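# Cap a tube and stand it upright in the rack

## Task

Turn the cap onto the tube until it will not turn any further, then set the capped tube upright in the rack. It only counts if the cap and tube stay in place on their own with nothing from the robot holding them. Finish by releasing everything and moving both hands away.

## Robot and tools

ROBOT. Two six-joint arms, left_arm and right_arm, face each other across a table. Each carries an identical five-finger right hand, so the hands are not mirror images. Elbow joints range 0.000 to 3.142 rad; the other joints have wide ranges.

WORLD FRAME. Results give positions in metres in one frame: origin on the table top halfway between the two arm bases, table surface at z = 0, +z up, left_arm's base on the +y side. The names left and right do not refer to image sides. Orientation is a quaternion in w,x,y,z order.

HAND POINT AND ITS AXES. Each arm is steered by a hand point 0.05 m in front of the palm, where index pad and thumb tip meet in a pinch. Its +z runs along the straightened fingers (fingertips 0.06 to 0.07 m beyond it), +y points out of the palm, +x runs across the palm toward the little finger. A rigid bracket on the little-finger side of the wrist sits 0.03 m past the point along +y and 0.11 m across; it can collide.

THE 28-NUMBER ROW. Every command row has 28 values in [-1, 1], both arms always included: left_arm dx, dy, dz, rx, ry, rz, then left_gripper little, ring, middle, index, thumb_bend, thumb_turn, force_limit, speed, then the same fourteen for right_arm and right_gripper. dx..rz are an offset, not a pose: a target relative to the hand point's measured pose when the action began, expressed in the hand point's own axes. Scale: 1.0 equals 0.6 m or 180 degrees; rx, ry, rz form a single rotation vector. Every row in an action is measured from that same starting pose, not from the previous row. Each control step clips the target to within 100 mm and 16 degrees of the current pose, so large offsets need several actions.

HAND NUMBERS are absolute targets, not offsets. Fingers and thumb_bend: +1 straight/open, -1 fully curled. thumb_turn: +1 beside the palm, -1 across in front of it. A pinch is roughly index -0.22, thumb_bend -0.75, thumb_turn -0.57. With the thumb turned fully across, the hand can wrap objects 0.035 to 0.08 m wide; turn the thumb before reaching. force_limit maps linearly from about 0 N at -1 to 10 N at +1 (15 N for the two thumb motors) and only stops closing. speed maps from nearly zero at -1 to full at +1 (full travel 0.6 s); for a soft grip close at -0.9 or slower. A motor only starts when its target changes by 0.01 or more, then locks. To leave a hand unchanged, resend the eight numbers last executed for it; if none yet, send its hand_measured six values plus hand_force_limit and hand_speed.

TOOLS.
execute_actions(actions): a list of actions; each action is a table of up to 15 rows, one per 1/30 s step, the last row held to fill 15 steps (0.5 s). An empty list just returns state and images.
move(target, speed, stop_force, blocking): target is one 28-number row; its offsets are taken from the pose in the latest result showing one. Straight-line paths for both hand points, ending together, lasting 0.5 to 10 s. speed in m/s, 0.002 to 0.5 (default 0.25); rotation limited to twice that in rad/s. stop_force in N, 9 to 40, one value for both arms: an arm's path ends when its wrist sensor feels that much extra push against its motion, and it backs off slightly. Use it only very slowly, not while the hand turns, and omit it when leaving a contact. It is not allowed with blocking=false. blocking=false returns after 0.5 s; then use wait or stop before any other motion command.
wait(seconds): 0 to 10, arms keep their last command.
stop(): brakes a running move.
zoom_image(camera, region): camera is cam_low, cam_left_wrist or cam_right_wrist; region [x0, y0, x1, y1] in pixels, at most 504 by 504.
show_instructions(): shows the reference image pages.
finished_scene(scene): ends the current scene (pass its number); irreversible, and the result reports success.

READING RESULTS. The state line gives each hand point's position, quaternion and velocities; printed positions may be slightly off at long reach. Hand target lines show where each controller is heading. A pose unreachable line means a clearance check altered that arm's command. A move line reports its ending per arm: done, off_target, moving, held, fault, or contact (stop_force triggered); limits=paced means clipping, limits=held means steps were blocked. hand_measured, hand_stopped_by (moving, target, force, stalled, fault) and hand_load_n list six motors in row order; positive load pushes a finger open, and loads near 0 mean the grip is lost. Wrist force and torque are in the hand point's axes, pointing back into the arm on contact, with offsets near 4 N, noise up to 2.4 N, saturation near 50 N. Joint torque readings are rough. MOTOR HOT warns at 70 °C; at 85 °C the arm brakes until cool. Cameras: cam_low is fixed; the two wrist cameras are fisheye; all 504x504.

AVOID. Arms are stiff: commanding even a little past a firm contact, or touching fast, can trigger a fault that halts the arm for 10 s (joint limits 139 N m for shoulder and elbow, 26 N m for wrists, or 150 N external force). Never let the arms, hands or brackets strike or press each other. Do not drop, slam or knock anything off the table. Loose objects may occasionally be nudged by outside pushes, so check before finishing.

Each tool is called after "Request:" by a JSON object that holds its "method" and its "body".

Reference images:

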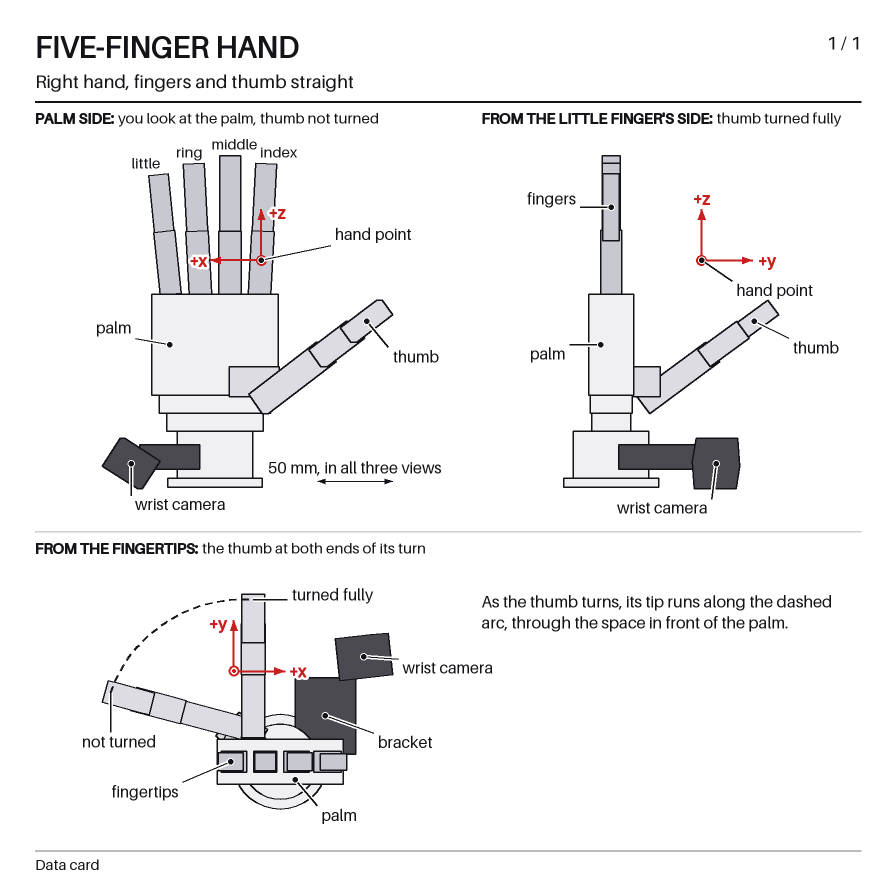

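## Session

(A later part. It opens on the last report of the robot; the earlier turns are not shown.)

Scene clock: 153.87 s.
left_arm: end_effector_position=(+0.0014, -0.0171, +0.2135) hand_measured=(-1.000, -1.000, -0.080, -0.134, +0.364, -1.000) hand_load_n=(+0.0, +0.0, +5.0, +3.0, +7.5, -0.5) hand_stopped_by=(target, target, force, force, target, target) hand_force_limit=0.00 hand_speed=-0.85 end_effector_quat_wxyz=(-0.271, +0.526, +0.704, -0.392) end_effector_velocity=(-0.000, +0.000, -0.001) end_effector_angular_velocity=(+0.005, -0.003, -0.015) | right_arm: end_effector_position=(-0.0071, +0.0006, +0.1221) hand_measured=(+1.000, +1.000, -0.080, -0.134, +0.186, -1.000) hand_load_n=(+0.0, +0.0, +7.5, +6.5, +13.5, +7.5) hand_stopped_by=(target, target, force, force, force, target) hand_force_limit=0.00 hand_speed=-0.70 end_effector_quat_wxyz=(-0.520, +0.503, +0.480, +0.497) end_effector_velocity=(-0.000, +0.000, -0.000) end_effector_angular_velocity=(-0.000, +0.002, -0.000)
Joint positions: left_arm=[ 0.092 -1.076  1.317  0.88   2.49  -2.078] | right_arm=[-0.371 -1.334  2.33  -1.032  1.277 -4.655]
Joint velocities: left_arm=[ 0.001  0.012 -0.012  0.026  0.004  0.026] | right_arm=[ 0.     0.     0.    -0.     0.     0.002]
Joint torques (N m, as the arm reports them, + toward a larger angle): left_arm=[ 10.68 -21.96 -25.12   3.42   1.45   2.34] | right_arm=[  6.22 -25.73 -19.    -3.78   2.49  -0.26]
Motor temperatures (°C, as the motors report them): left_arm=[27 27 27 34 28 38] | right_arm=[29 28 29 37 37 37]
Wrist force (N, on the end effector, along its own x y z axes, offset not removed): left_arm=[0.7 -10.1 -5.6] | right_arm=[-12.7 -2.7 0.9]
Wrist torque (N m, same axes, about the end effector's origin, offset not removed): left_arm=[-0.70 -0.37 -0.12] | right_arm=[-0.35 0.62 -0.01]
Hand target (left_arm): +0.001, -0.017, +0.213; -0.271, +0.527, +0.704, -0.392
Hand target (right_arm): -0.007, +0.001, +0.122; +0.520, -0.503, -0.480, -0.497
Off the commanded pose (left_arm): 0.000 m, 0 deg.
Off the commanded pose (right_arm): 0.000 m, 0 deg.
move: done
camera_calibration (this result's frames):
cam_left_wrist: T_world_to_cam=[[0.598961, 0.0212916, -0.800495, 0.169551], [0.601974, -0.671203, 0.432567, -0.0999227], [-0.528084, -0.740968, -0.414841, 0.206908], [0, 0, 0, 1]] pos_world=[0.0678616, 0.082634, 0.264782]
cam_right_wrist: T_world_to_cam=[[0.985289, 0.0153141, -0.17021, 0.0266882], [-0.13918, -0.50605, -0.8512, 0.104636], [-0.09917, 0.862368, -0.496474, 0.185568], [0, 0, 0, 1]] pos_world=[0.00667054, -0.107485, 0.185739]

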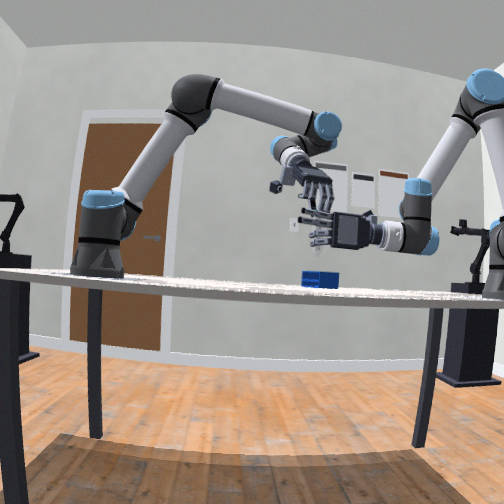

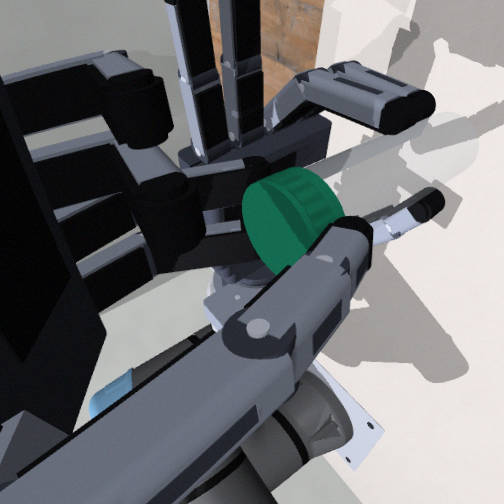

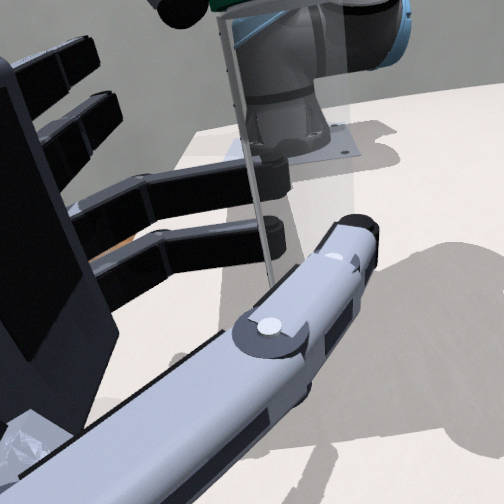

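Request:
{"method": "execute_actions", "body": {"actions": [[[0,0,0,0,0,0,-1,-1,0.12,0.08,0.7,-1,0.1,0.5,0,0,0,0,0,0,1,1,-0.5,-0.5,-0.3,-1,0,-0.7]]]}}

Request:
{"method": "move", "body": {"target": [-0.0066,0.013,-0.0236,-0.0087,-0.278,-0.1837,-1,-1,0.12,0.08,0.7,-1,0.1,0.5,0,0,0,0,0,0,1,1,-0.5,-0.5,-0.3,-1,0,-0.7], "speed": 0.5}}

Request:
{"method": "move", "body": {"target": [-0.0066,0.0145,-0.0227,-0.0087,-0.278,-0.1837,-1,-1,0.12,0.08,0.7,-1,0.1,0.5,0,0,0,0,0,0,1,1,-0.5,-0.5,-0.3,-1,0,-0.7], "speed": 0.5}}

Request:
{"method": "zoom_image", "body": {"camera": "cam_left_wrist", "region": [230,120,410,300]}}

Request:
{"method": "execute_actions", "body": {"actions": [[[-0.002,0,0,0,0,0,-1,-1,0,-0.07,0.36,-1,-0.4,0,0,0,0,0,0,0,1,1,-0.5,-0.5,-0.3,-1,0,-0.7]],[[0,0,0,0,0,0,-1,-1,-0.5,-0.5,0.36,-1,0,-0.85,0,0,0,0,0,0,1,1,-0.5,-0.5,-0.3,-1,0,-0.7]],[[0,0.001,0.0007,0,0,0,-1,-1,-0.5,-0.5,0.36,-1,0,-0.85,0,0,0,0,0,0,1,1,-0.5,-0.5,-0.3,-1,0,-0.7]]]}}

Request:
{"method": "move", "body": {"target": [0.017,-0.004,0.0074,0.0058,0.1853,0.1224,-1,-1,-0.5,-0.5,0.36,-1,0,-0.85,0,0,0,0,0,0,1,1,-0.5,-0.5,-0.3,-1,0,-0.7], "speed": 0.3}}

Request:
{"method": "move", "body": {"target": [0.017,-0.004,0.0074,0.0058,0.1853,0.1224,-1,-1,-0.5,-0.5,0.36,-1,0,-0.85,0,0,0,0,0,0,1,1,-0.5,-0.5,-0.3,-1,0,-0.7], "speed": 0.3}}

Request:
{"method": "move", "body": {"target": [0.017,-0.0044,0.0071,0.0058,0.1853,0.1224,-1,-1,-0.5,-0.5,0.36,-1,0,-0.85,0,0,0,0,0,0,1,1,-0.5,-0.5,-0.3,-1,0,-0.7], "speed": 0.3}}

Scene clock: 155.00 s.
left_arm: end_effector_position=(+0.0015, -0.0171, +0.2135) hand_measured=(-1.000, -1.000, +0.120, +0.080, +0.700, -1.000) hand_load_n=(+0.0, +0.0, +0.0, +0.0, +0.0, +0.0) hand_stopped_by=(target, target, target, target, target, target) hand_force_limit=0.10 hand_speed=0.50 end_effector_quat_wxyz=(-0.271, +0.526, +0.704, -0.392) end_effector_velocity=(-0.000, +0.000, +0.000) end_effector_angular_velocity=(-0.001, +0.000, -0.000) | right_arm: end_effector_position=(-0.0071, +0.0006, +0.1221) hand_measured=(+1.000, +1.000, -0.080, -0.134, +0.186, -1.000) hand_load_n=(+0.0, +0.0, +8.0, +5.5, +14.0, +4.5) hand_stopped_by=(target, target, force, force, force, target) hand_force_limit=0.00 hand_speed=-0.70 end_effector_quat_wxyz=(-0.520, +0.503, +0.480, +0.497) end_effector_velocity=(-0.000, +0.000, +0.001) end_effector_angular_velocity=(+0.002, -0.000, +0.001)
Joint positions: left_arm=[ 0.092 -1.075  1.316  0.88   2.49  -2.078] | right_arm=[-0.371 -1.334  2.33  -1.032  1.277 -4.655]
Joint velocities: left_arm=[-0.    -0.001  0.001 -0.001  0.    -0.   ] | right_arm=[ 0.    -0.001  0.    -0.001 -0.001  0.   ]
Joint torques (N m, as the arm reports them, + toward a larger angle): left_arm=[ -9.77 -49.58  -8.43  -0.24  -0.59  -2.71] | right_arm=[  5.41 -25.72 -19.15  -1.08   2.51  -0.26]
Motor temperatures (°C, as the motors report them): left_arm=[27 27 27 34 28 38] | right_arm=[29 28 29 37 37 37]
Wrist force (N, on the end effector, along its own x y z axes, offset not removed): left_arm=[1.4 -1.1 1.5] | right_arm=[2.8 2.3 0.3]
Wrist torque (N m, same axes, about the end effector's origin, offset not removed): left_arm=[-0.37 -0.43 0.01] | right_arm=[0.34 -0.28 0.30]
Hand target (left_arm): +0.001, -0.017, +0.213; -0.271, +0.526, +0.704, -0.392
Hand target (right_arm): -0.007, +0.001, +0.122; +0.520, -0.503, -0.480, -0.497
Off the commanded pose (left_arm): 0.000 m, 0 deg.
Off the commanded pose (right_arm): 0.000 m, 0 deg.
camera_calibration (this result's frames):
cam_left_wrist: T_world_to_cam=[[0.598958, 0.0214021, -0.800495, 0.169475], [0.602075, -0.671123, 0.43255, -0.0999833], [-0.527973, -0.741037, -0.41486, 0.206953], [0, 0, 0, 1]] pos_world=[0.0679543, 0.0826314, 0.264768]
cam_right_wrist: T_world_to_cam=[[0.985293, 0.015326, -0.170187, 0.0266859], [-0.139162, -0.505989, -0.85124, 0.104663], [-0.099159, 0.862404, -0.496414, 0.185563], [0, 0, 0, 1]] pos_world=[0.00667196, -0.107481, 0.185751]

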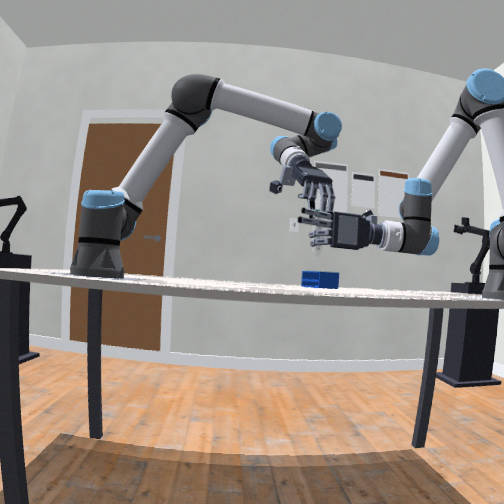

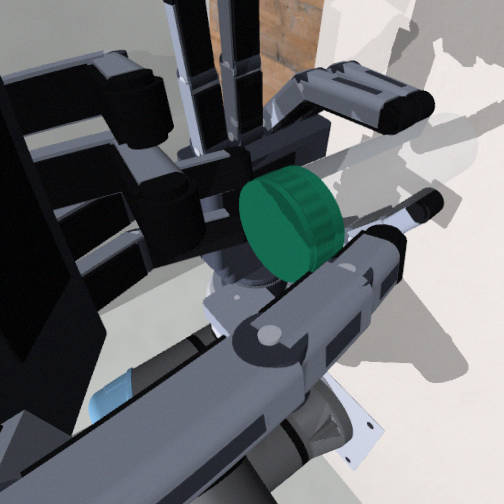

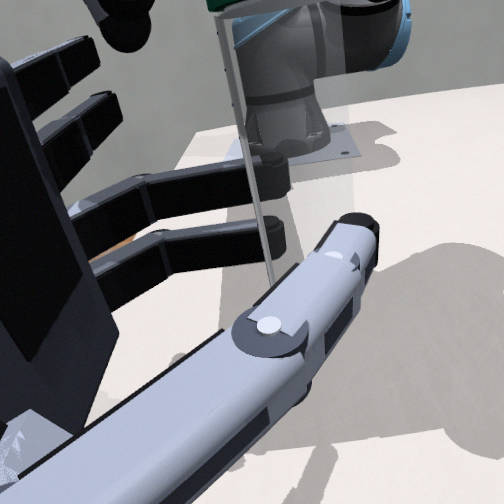

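Scene clock: 156.77 s.
left_arm: end_effector_position=(+0.0177, -0.0161, +0.2149) hand_measured=(-1.000, -1.000, +0.120, +0.080, +0.700, -1.000) hand_load_n=(+0.0, +0.0, +0.0, +0.0, +0.0, +0.0) hand_stopped_by=(target, target, target, target, target, target) hand_force_limit=0.10 hand_speed=0.50 end_effector_quat_wxyz=(-0.043, +0.102, +0.873, -0.476) end_effector_velocity=(+0.000, -0.001, -0.001) end_effector_angular_velocity=(+0.001, -0.003, +0.013) | right_arm: end_effector_position=(-0.0071, +0.0006, +0.1221) hand_measured=(+1.000, +1.000, -0.080, -0.134, +0.186, -1.000) hand_load_n=(+0.0, +0.0, +8.0, +5.5, +14.0, +4.5) hand_stopped_by=(target, target, force, force, force, target) hand_force_limit=0.00 hand_speed=-0.70 end_effector_quat_wxyz=(-0.520, +0.503, +0.480, +0.497) end_effector_velocity=(+0.000, -0.000, +0.000) end_effector_angular_velocity=(+0.000, +0.001, -0.001)
Joint positions: left_arm=[-0.256 -1.45   1.708  0.321  1.457 -3.19 ] | right_arm=[-0.371 -1.334  2.33  -1.032  1.277 -4.655]
Joint velocities: left_arm=[-0.006  0.003 -0.002  0.002 -0.017 -0.008] | right_arm=[-0.    -0.001 -0.     0.001  0.001  0.001]
Joint torques (N m, as the arm reports them, + toward a larger angle): left_arm=[ -9.74 -13.18 -31.99   2.04  -2.02  -2.75] | right_arm=[  6.31 -25.76 -18.36  -0.7    2.64  -0.29]
Motor temperatures (°C, as the motors report them): left_arm=[27 27 27 34 28 38] | right_arm=[29 28 29 37 37 37]
Wrist force (N, on the end effector, along its own x y z axes, offset not removed): left_arm=[0.8 -1.0 1.3] | right_arm=[3.8 -5.4 -1.7]
Wrist torque (N m, same axes, about the end effector's origin, offset not removed): left_arm=[-0.34 -0.33 -0.05] | right_arm=[-0.70 -0.46 0.15]
Hand target (left_arm): +0.018, -0.016, +0.215; -0.043, +0.102, +0.873, -0.476
Hand target (right_arm): -0.007, +0.001, +0.122; +0.520, -0.503, -0.480, -0.497
Off the commanded pose (left_arm): 0.000 m, 0 deg.
Off the commanded pose (right_arm): 0.000 m, 0 deg.
move: done
camera_calibration (this result's frames):
cam_left_wrist: T_world_to_cam=[[0.273633, 0.528383, -0.803702, 0.175572], [0.887036, 0.184437, 0.423262, -0.0989311], [0.371877, -0.828731, -0.418226, 0.200211], [0, 0, 0, 1]] pos_world=[-0.0347406, 0.0913979, 0.266715]
cam_right_wrist: T_world_to_cam=[[0.985293, 0.0153261, -0.170187, 0.0266859], [-0.139162, -0.505989, -0.85124, 0.104663], [-0.099159, 0.862404, -0.496414, 0.185563], [0, 0, 0, 1]] pos_world=[0.00667194, -0.107481, 0.185751]

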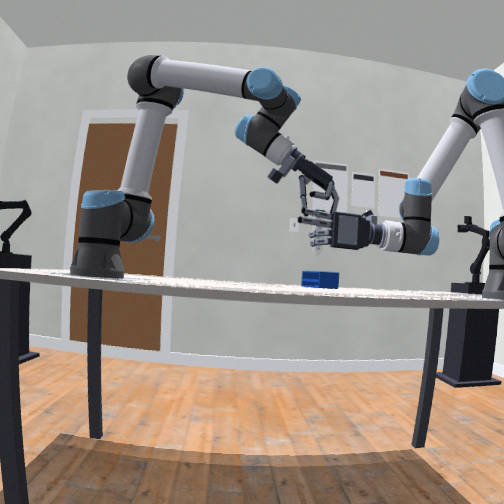

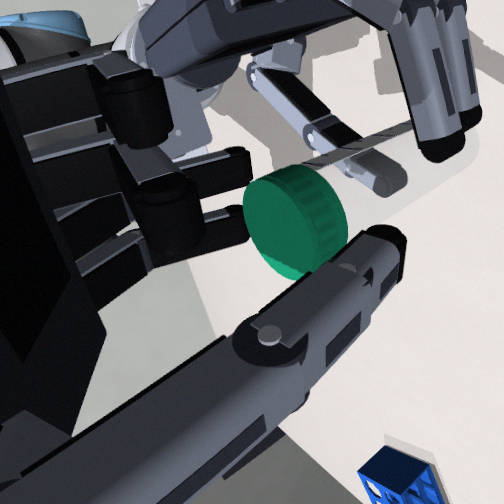

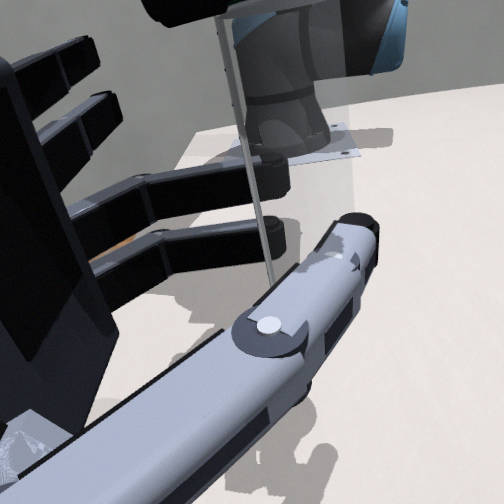

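Scene clock: 158.63 s.
left_arm: end_effector_position=(+0.0251, -0.0011, +0.2143) hand_measured=(-1.000, -1.000, +0.120, +0.080, +0.700, -1.000) hand_load_n=(+0.0, +0.0, +0.0, +0.0, +0.0, +0.0) hand_stopped_by=(target, target, target, target, target, target) hand_force_limit=0.10 hand_speed=0.50 end_effector_quat_wxyz=(-0.196, +0.350, -0.808, +0.431) end_effector_velocity=(+0.000, +0.000, -0.000) end_effector_angular_velocity=(+0.005, +0.002, +0.013) | right_arm: end_effector_position=(-0.0071, +0.0006, +0.1221) hand_measured=(+1.000, +1.000, -0.080, -0.134, +0.186, -1.000) hand_load_n=(+0.0, +0.0, +8.0, +5.5, +14.0, +4.5) hand_stopped_by=(target, target, force, force, force, target) hand_force_limit=0.00 hand_speed=-0.70 end_effector_quat_wxyz=(-0.520, +0.503, +0.480, +0.497) end_effector_velocity=(+0.000, -0.000, -0.001) end_effector_angular_velocity=(-0.002, +0.001, -0.001)
Joint positions: left_arm=[-0.496 -1.089  1.386  1.047  0.601 -4.422] | right_arm=[-0.371 -1.334  2.33  -1.032  1.277 -4.655]
Joint velocities: left_arm=[ 0.002  0.008 -0.009  0.021  0.002 -0.021] | right_arm=[-0.     0.001  0.     0.001  0.001  0.   ]
Joint torques (N m, as the arm reports them, + toward a larger angle): left_arm=[ 10.96 -29.54 -29.43   4.07   0.32  -2.59] | right_arm=[  6.31 -25.03 -19.45  -0.75   2.61  -0.16]
Motor temperatures (°C, as the motors report them): left_arm=[27 27 27 34 28 38] | right_arm=[29 28 29 37 37 37]
Wrist force (N, on the end effector, along its own x y z axes, offset not removed): left_arm=[0.9 -2.0 2.2] | right_arm=[1.0 -0.9 1.8]
Wrist torque (N m, same axes, about the end effector's origin, offset not removed): left_arm=[-0.67 -0.36 0.02] | right_arm=[-0.38 -0.09 0.03]
Hand target (left_arm): +0.025, -0.001, +0.214; +0.196, -0.350, +0.808, -0.431
Hand target (right_arm): -0.007, +0.001, +0.122; +0.520, -0.503, -0.480, -0.497
Off the commanded pose (left_arm): 0.001 m, 0 deg.
Off the commanded pose (right_arm): 0.000 m, 0 deg.
move: done
camera_calibration (this result's frames):
cam_left_wrist: T_world_to_cam=[[-0.329026, 0.501891, -0.799905, 0.179327], [0.288693, 0.859975, 0.420833, -0.0917507], [0.89911, -0.092462, -0.427846, 0.19927], [0, 0, 0, 1]] pos_world=[-0.0936745, 0.0073257, 0.267313]
cam_right_wrist: T_world_to_cam=[[0.985293, 0.0153261, -0.170187, 0.0266859], [-0.139162, -0.505989, -0.85124, 0.104663], [-0.0991591, 0.862404, -0.496414, 0.185563], [0, 0, 0, 1]] pos_world=[0.00667192, -0.107481, 0.185751]

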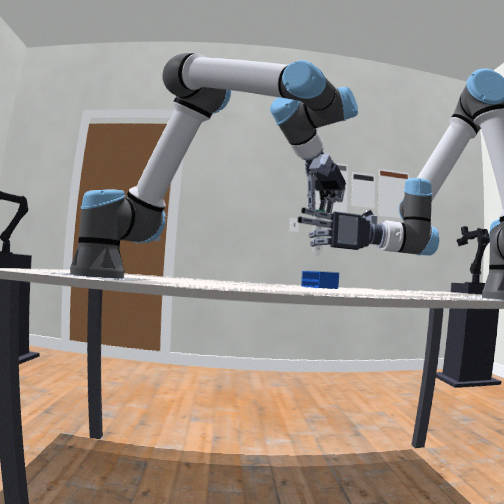

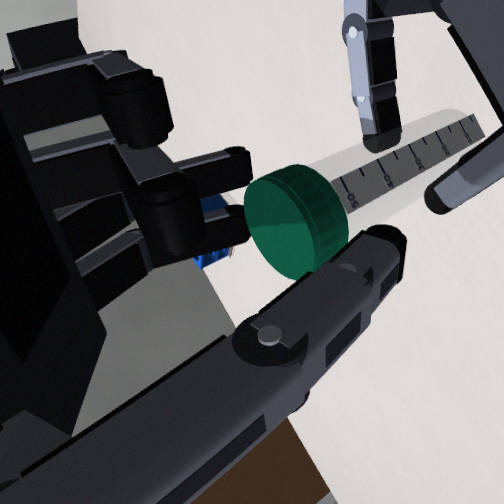

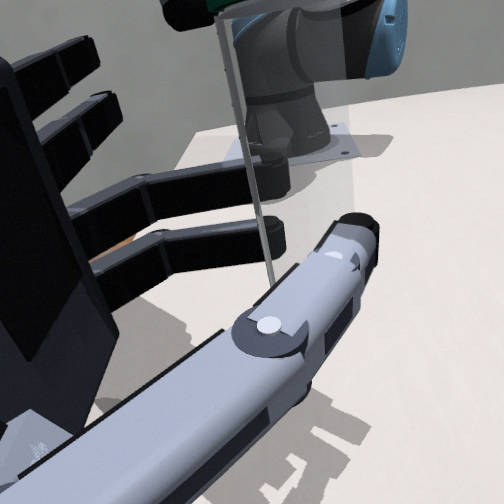

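Region (230, 120, 410, 300) of cam_left_wrist's 504x504 image, scaled by 2.800, with more detail than that image has.

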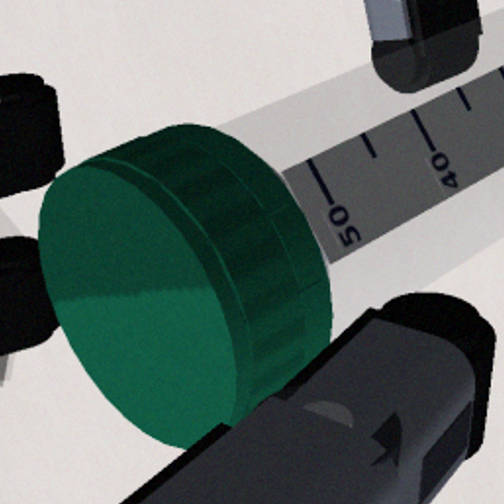

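Scene clock: 160.13 s.
left_arm: end_effector_position=(+0.0259, -0.0002, +0.2136) hand_measured=(-1.000, -1.000, -0.080, -0.150, +0.366, -1.000) hand_load_n=(+0.0, +0.0, +5.0, +5.0, +7.5, -0.5) hand_stopped_by=(target, target, force, force, target, target) hand_force_limit=0.00 hand_speed=-0.85 end_effector_quat_wxyz=(-0.196, +0.350, -0.808, +0.431) end_effector_velocity=(+0.000, -0.000, -0.001) end_effector_angular_velocity=(+0.001, -0.001, +0.001) | right_arm: end_effector_position=(-0.0071, +0.0006, +0.1221) hand_measured=(+1.000, +1.000, -0.080, -0.134, +0.186, -1.000) hand_load_n=(+0.0, +0.0, +8.5, +4.5, +14.5, +4.0) hand_stopped_by=(target, target, force, force, force, target) hand_force_limit=0.00 hand_speed=-0.70 end_effector_quat_wxyz=(-0.520, +0.503, +0.480, +0.497) end_effector_velocity=(+0.001, -0.000, +0.000) end_effector_angular_velocity=(+0.000, +0.000, -0.002)
Joint positions: left_arm=[-0.496 -1.091  1.391  1.044  0.601 -4.421] | right_arm=[-0.371 -1.334  2.33  -1.032  1.277 -4.655]
Joint velocities: left_arm=[ 0.001  0.001  0.    -0.     0.     0.001] | right_arm=[-0.    -0.     0.    -0.     0.002  0.   ]
Joint torques (N m, as the arm reports them, + toward a larger angle): left_arm=[ 11.33 -23.96  -4.08  -0.56   0.44   2.54] | right_arm=[  6.17 -25.63 -19.05  -1.74   2.47  -0.28]
Motor temperatures (°C, as the motors report them): left_arm=[27 27 27 34 28 38] | right_arm=[29 28 29 37 37 37]
Wrist force (N, on the end effector, along its own x y z axes, offset not removed): left_arm=[1.0 -5.3 -2.8] | right_arm=[-8.4 -5.4 -0.4]
Wrist torque (N m, same axes, about the end effector's origin, offset not removed): left_arm=[-0.70 -0.29 -0.05] | right_arm=[-0.81 0.42 -0.36]
Hand target (left_arm): +0.026, -0.000, +0.214; +0.196, -0.350, +0.808, -0.431
Hand target (right_arm): -0.007, +0.001, +0.122; +0.520, -0.503, -0.480, -0.497
Off the commanded pose (left_arm): 0.000 m, 0 deg.
Off the commanded pose (right_arm): 0.000 m, 0 deg.
camera_calibration (this result's frames):
cam_left_wrist: T_world_to_cam=[[-0.32906, 0.501856, -0.799913, 0.178624], [0.288702, 0.859994, 0.420787, -0.0924358], [0.899094, -0.0924727, -0.427876, 0.198327], [0, 0, 0, 1]] pos_world=[-0.0928505, 0.00819067, 0.266639]
cam_right_wrist: T_world_to_cam=[[0.985291, 0.0153142, -0.1702, 0.0266859], [-0.139175, -0.506023, -0.851218, 0.104648], [-0.0991608, 0.862384, -0.496448, 0.185566], [0, 0, 0, 1]] pos_world=[0.00667192, -0.107484, 0.185744]

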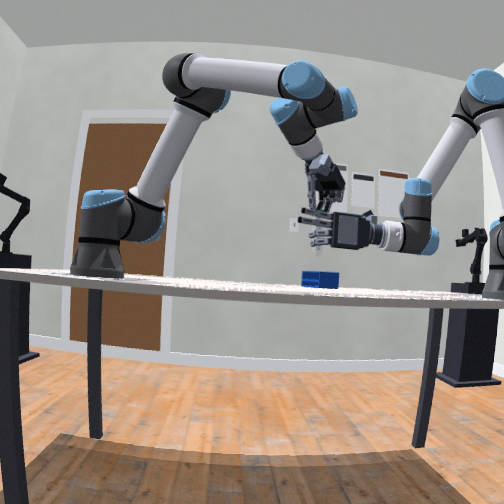

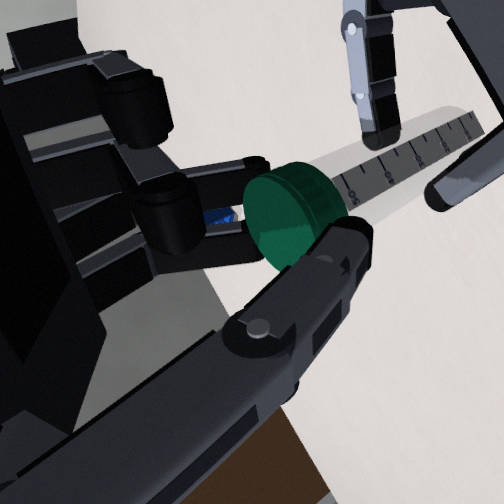

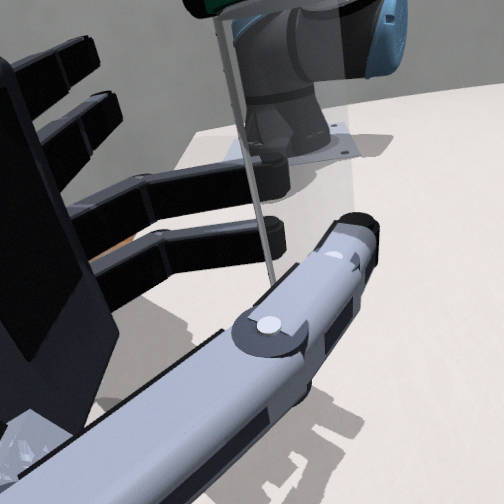

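Scene clock: 161.87 s.
left_arm: end_effector_position=(+0.0225, -0.0113, +0.2137) hand_measured=(-1.000, -1.000, -0.080, -0.150, +0.366, -1.000) hand_load_n=(+0.0, +0.0, +5.5, +4.0, +7.5, -1.5) hand_stopped_by=(target, target, force, force, target, target) hand_force_limit=0.00 hand_speed=-0.85 end_effector_quat_wxyz=(-0.039, +0.052, -0.877, +0.475) end_effector_velocity=(+0.000, +0.000, -0.000) end_effector_angular_velocity=(+0.000, +0.002, -0.014) | right_arm: end_effector_position=(-0.0071, +0.0006, +0.1221) hand_measured=(+1.000, +1.000, -0.080, -0.134, +0.186, -1.000) hand_load_n=(+0.0, +0.0, +10.5, +4.5, +13.5, +3.0) hand_stopped_by=(target, target, force, force, force, target) hand_force_limit=0.00 hand_speed=-0.70 end_effector_quat_wxyz=(-0.520, +0.503, +0.480, +0.497) end_effector_velocity=(+0.000, +0.000, +0.000) end_effector_angular_velocity=(+0.001, +0.000, -0.000)
Joint positions: left_arm=[-0.388 -1.408  1.676  0.404  1.066 -3.487] | right_arm=[-0.371 -1.334  2.33  -1.032  1.277 -4.655]
Joint velocities: left_arm=[ 0.006 -0.005  0.004 -0.006  0.017  0.013] | right_arm=[-0.     0.     0.    -0.001 -0.     0.001]
Joint torques (N m, as the arm reports them, + toward a larger angle): left_arm=[ 10.59 -32.94  -6.11  -0.75   1.81   2.34] | right_arm=[  6.15 -25.14 -19.29  -2.06   2.32  -0.33]
Motor temperatures (°C, as the motors report them): left_arm=[27 27 27 34 28 38] | right_arm=[29 28 29 37 37 37]
Wrist force (N, on the end effector, along its own x y z axes, offset not removed): left_arm=[-0.8 -9.1 -1.4] | right_arm=[-4.3 -1.0 0.9]
Wrist torque (N m, same axes, about the end effector's origin, offset not removed): left_arm=[-0.66 -0.13 -0.20] | right_arm=[-0.06 -0.33 0.35]
Hand target (left_arm): +0.023, -0.011, +0.214; +0.038, -0.052, +0.877, -0.475
Hand target (right_arm): -0.007, +0.001, +0.122; +0.520, -0.503, -0.480, -0.497
Off the commanded pose (left_arm): 0.001 m, 0 deg.
Off the commanded pose (right_arm): 0.000 m, 0 deg.
move: done
camera_calibration (this result's frames):
cam_left_wrist: T_world_to_cam=[[0.0734582, 0.590721, -0.803525, 0.175895], [0.771696, 0.476701, 0.421001, -0.0972549], [0.631735, -0.651003, -0.42084, 0.198581], [0, 0, 0, 1]] pos_world=[-0.0633202, 0.0717331, 0.265851]
cam_right_wrist: T_world_to_cam=[[0.98529, 0.0153141, -0.1702, 0.026686], [-0.139175, -0.506023, -0.851217, 0.104648], [-0.099161, 0.862384, -0.496449, 0.185566], [0, 0, 0, 1]] pos_world=[0.0066719, -0.107484, 0.185744]

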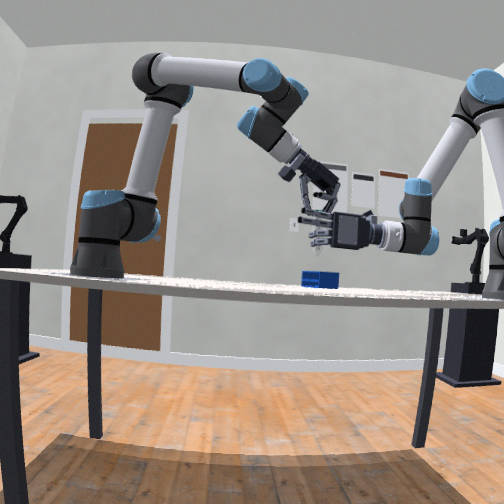

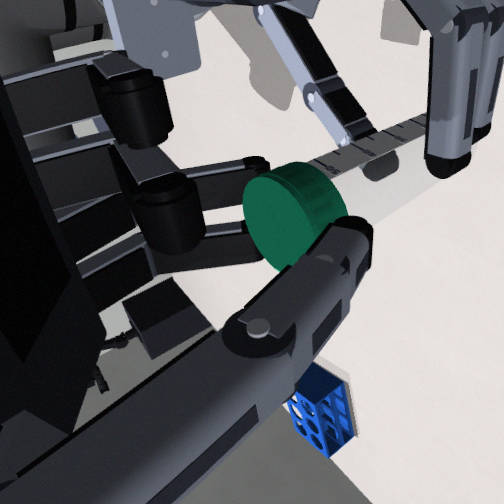

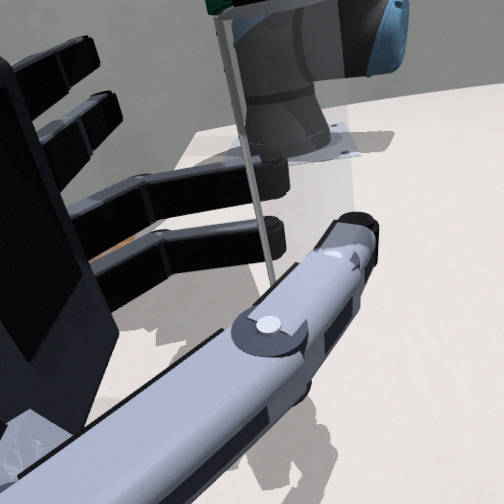

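Scene clock: 163.60 s.
left_arm: end_effector_position=(+0.0134, -0.0175, +0.2135) hand_measured=(-1.000, -1.000, -0.080, -0.150, +0.366, -1.000) hand_load_n=(+0.0, +0.0, +5.0, +4.0, +7.5, +0.0) hand_stopped_by=(target, target, force, force, target, target) hand_force_limit=0.00 hand_speed=-0.85 end_effector_quat_wxyz=(-0.123, +0.252, +0.841, -0.462) end_effector_velocity=(-0.000, -0.000, -0.000) end_effector_angular_velocity=(+0.004, +0.000, -0.014) | right_arm: end_effector_position=(-0.0071, +0.0006, +0.1221) hand_measured=(+1.000, +1.000, -0.080, -0.134, +0.186, -1.000) hand_load_n=(+0.0, +0.0, +11.0, +5.0, +13.5, +3.5) hand_stopped_by=(target, target, force, force, force, target) hand_force_limit=0.00 hand_speed=-0.70 end_effector_quat_wxyz=(-0.520, +0.503, +0.480, +0.497) end_effector_velocity=(-0.000, -0.000, -0.000) end_effector_angular_velocity=(-0.001, -0.001, +0.000)
Joint positions: left_arm=[-0.106 -1.402  1.661  0.345  1.87  -2.91 ] | right_arm=[-0.371 -1.334  2.33  -1.031  1.277 -4.655]
Joint velocities: left_arm=[ 0.007  0.006 -0.007  0.008  0.017  0.011] | right_arm=[ 0.     0.    -0.     0.    -0.    -0.001]
Joint torques (N m, as the arm reports them, + toward a larger angle): left_arm=[ 11.54 -10.44 -26.47   3.78   2.17   2.24] | right_arm=[  5.74 -25.36 -18.56  -2.9    2.44  -0.34]
Motor temperatures (°C, as the motors report them): left_arm=[27 27 27 34 28 38] | right_arm=[29 28 29 37 37 37]
Wrist force (N, on the end effector, along its own x y z axes, offset not removed): left_arm=[-1.8 -11.4 -3.4] | right_arm=[-10.0 -1.0 1.5]
Wrist torque (N m, same axes, about the end effector's origin, offset not removed): left_arm=[-0.58 -0.27 -0.11] | right_arm=[0.15 -0.35 0.18]
Hand target (left_arm): +0.013, -0.018, +0.213; -0.123, +0.253, +0.841, -0.462
Hand target (right_arm): -0.007, +0.001, +0.122; +0.520, -0.503, -0.480, -0.497
Off the commanded pose (left_arm): 0.000 m, 0 deg.
Off the commanded pose (right_arm): 0.000 m, 0 deg.
move: done
camera_calibration (this result's frames):
cam_left_wrist: T_world_to_cam=[[0.439537, 0.400817, -0.803836, 0.171927], [0.895558, -0.126652, 0.426538, -0.100507], [0.0691565, -0.907361, -0.414623, 0.20196], [0, 0, 0, 1]] pos_world=[0.000474874, 0.10161, 0.264809]
cam_right_wrist: T_world_to_cam=[[0.985289, 0.0153081, -0.170211, 0.026687], [-0.139184, -0.506053, -0.851198, 0.104635], [-0.0991663, 0.862366, -0.496478, 0.185569], [0, 0, 0, 1]] pos_world=[0.00667126, -0.107486, 0.185738]

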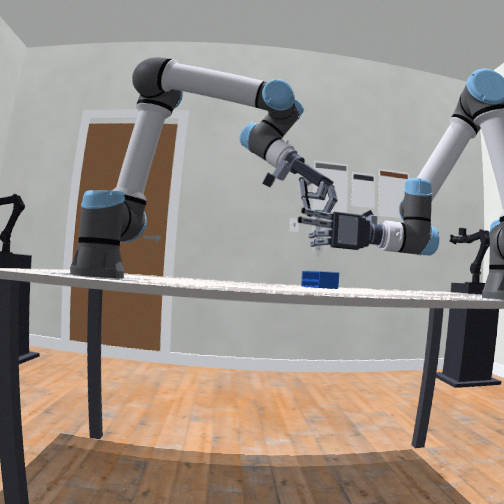

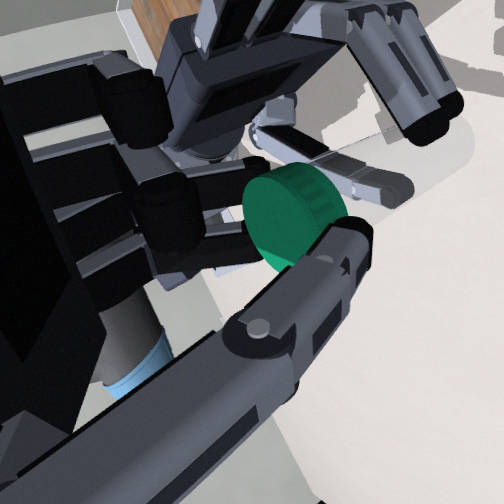

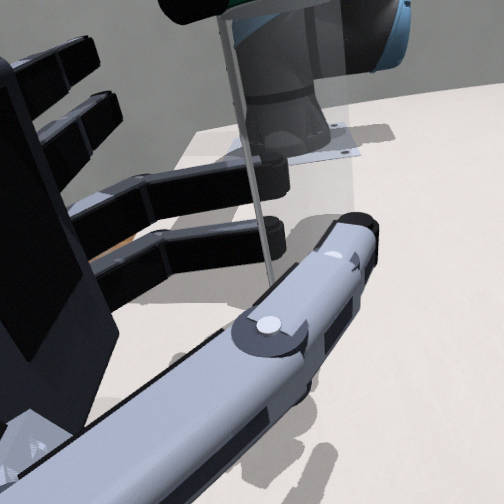

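Scene clock: 165.40 s.
left_arm: end_effector_position=(+0.0023, -0.0161, +0.2130) hand_measured=(-1.000, -1.000, -0.080, -0.152, +0.366, -1.000) hand_load_n=(+0.0, +0.0, +6.0, +2.0, +9.5, -3.5) hand_stopped_by=(target, target, force, force, target, target) hand_force_limit=0.00 hand_speed=-0.85 end_effector_quat_wxyz=(-0.270, +0.526, +0.704, -0.393) end_effector_velocity=(+0.000, +0.000, -0.000) end_effector_angular_velocity=(+0.005, -0.003, -0.014) | right_arm: end_effector_position=(-0.0071, +0.0006, +0.1221) hand_measured=(+1.000, +1.000, -0.080, -0.134, +0.186, -1.000) hand_load_n=(+0.0, +0.0, +7.0, +7.5, +10.0, +0.5) hand_stopped_by=(target, target, force, force, force, target) hand_force_limit=0.00 hand_speed=-0.70 end_effector_quat_wxyz=(-0.520, +0.503, +0.480, +0.497) end_effector_velocity=(-0.000, +0.000, -0.000) end_effector_angular_velocity=(+0.000, +0.000, +0.000)
Joint positions: left_arm=[ 0.093 -1.079  1.323  0.874  2.49  -2.08 ] | right_arm=[-0.371 -1.334  2.33  -1.031  1.277 -4.655]
Joint velocities: left_arm=[ 0.001  0.011 -0.012  0.026  0.003  0.025] | right_arm=[ 0.  0.  0. -0. -0.  0.]
Joint torques (N m, as the arm reports them, + toward a larger angle): left_arm=[ 13.14 -27.37 -28.29   4.57   1.9    2.29] | right_arm=[  6.12 -25.39 -18.77  -3.19   2.15  -0.35]
Motor temperatures (°C, as the motors report them): left_arm=[27 27 27 34 28 38] | right_arm=[29 28 29 37 37 37]
Wrist force (N, on the end effector, along its own x y z axes, offset not removed): left_arm=[0.0 -5.6 3.4] | right_arm=[-4.1 0.5 -0.7]
Wrist torque (N m, same axes, about the end effector's origin, offset not removed): left_arm=[-0.33 -0.64 -0.06] | right_arm=[-0.25 0.45 -0.24]
Hand target (left_arm): +0.002, -0.016, +0.213; -0.270, +0.526, +0.704, -0.393
Hand target (right_arm): -0.007, +0.001, +0.122; +0.520, -0.503, -0.480, -0.497
Off the commanded pose (left_arm): 0.000 m, 0 deg.
Off the commanded pose (right_arm): 0.000 m, 0 deg.
move: done
camera_calibration (this result's frames):
cam_left_wrist: T_world_to_cam=[[0.598342, 0.0213217, -0.800957, 0.168689], [0.60396, -0.668895, 0.433372, -0.0997453], [-0.526516, -0.743051, -0.413105, 0.207454], [0, 0, 0, 1]] pos_world=[0.0685369, 0.0838333, 0.26404]
cam_right_wrist: T_world_to_cam=[[0.985289, 0.0153027, -0.170212, 0.0266858], [-0.139188, -0.506053, -0.851198, 0.104635], [-0.0991618, 0.862367, -0.496478, 0.185569], [0, 0, 0, 1]] pos_world=[0.00667202, -0.107487, 0.185738]

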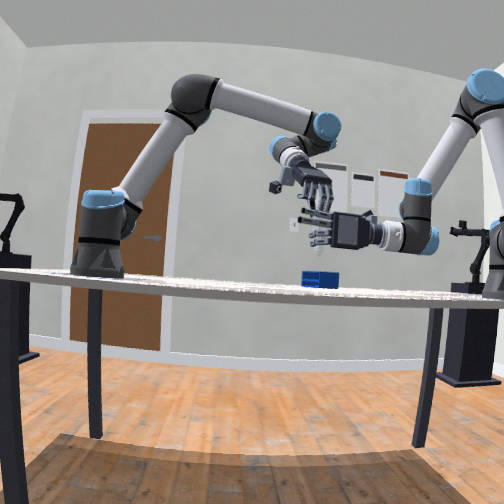

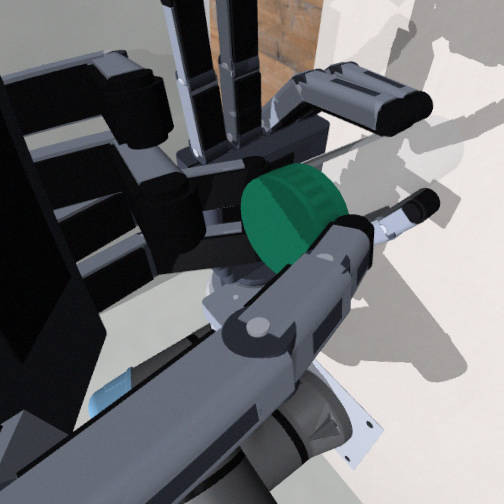

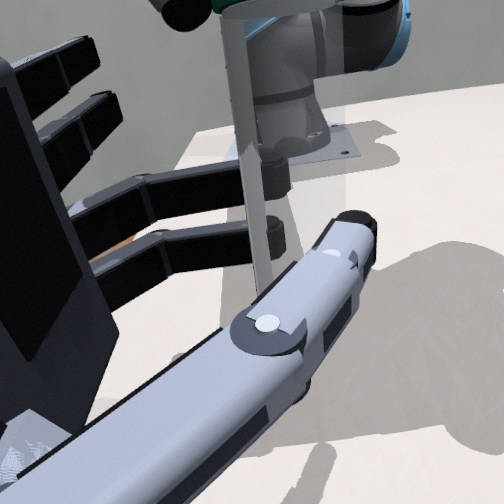

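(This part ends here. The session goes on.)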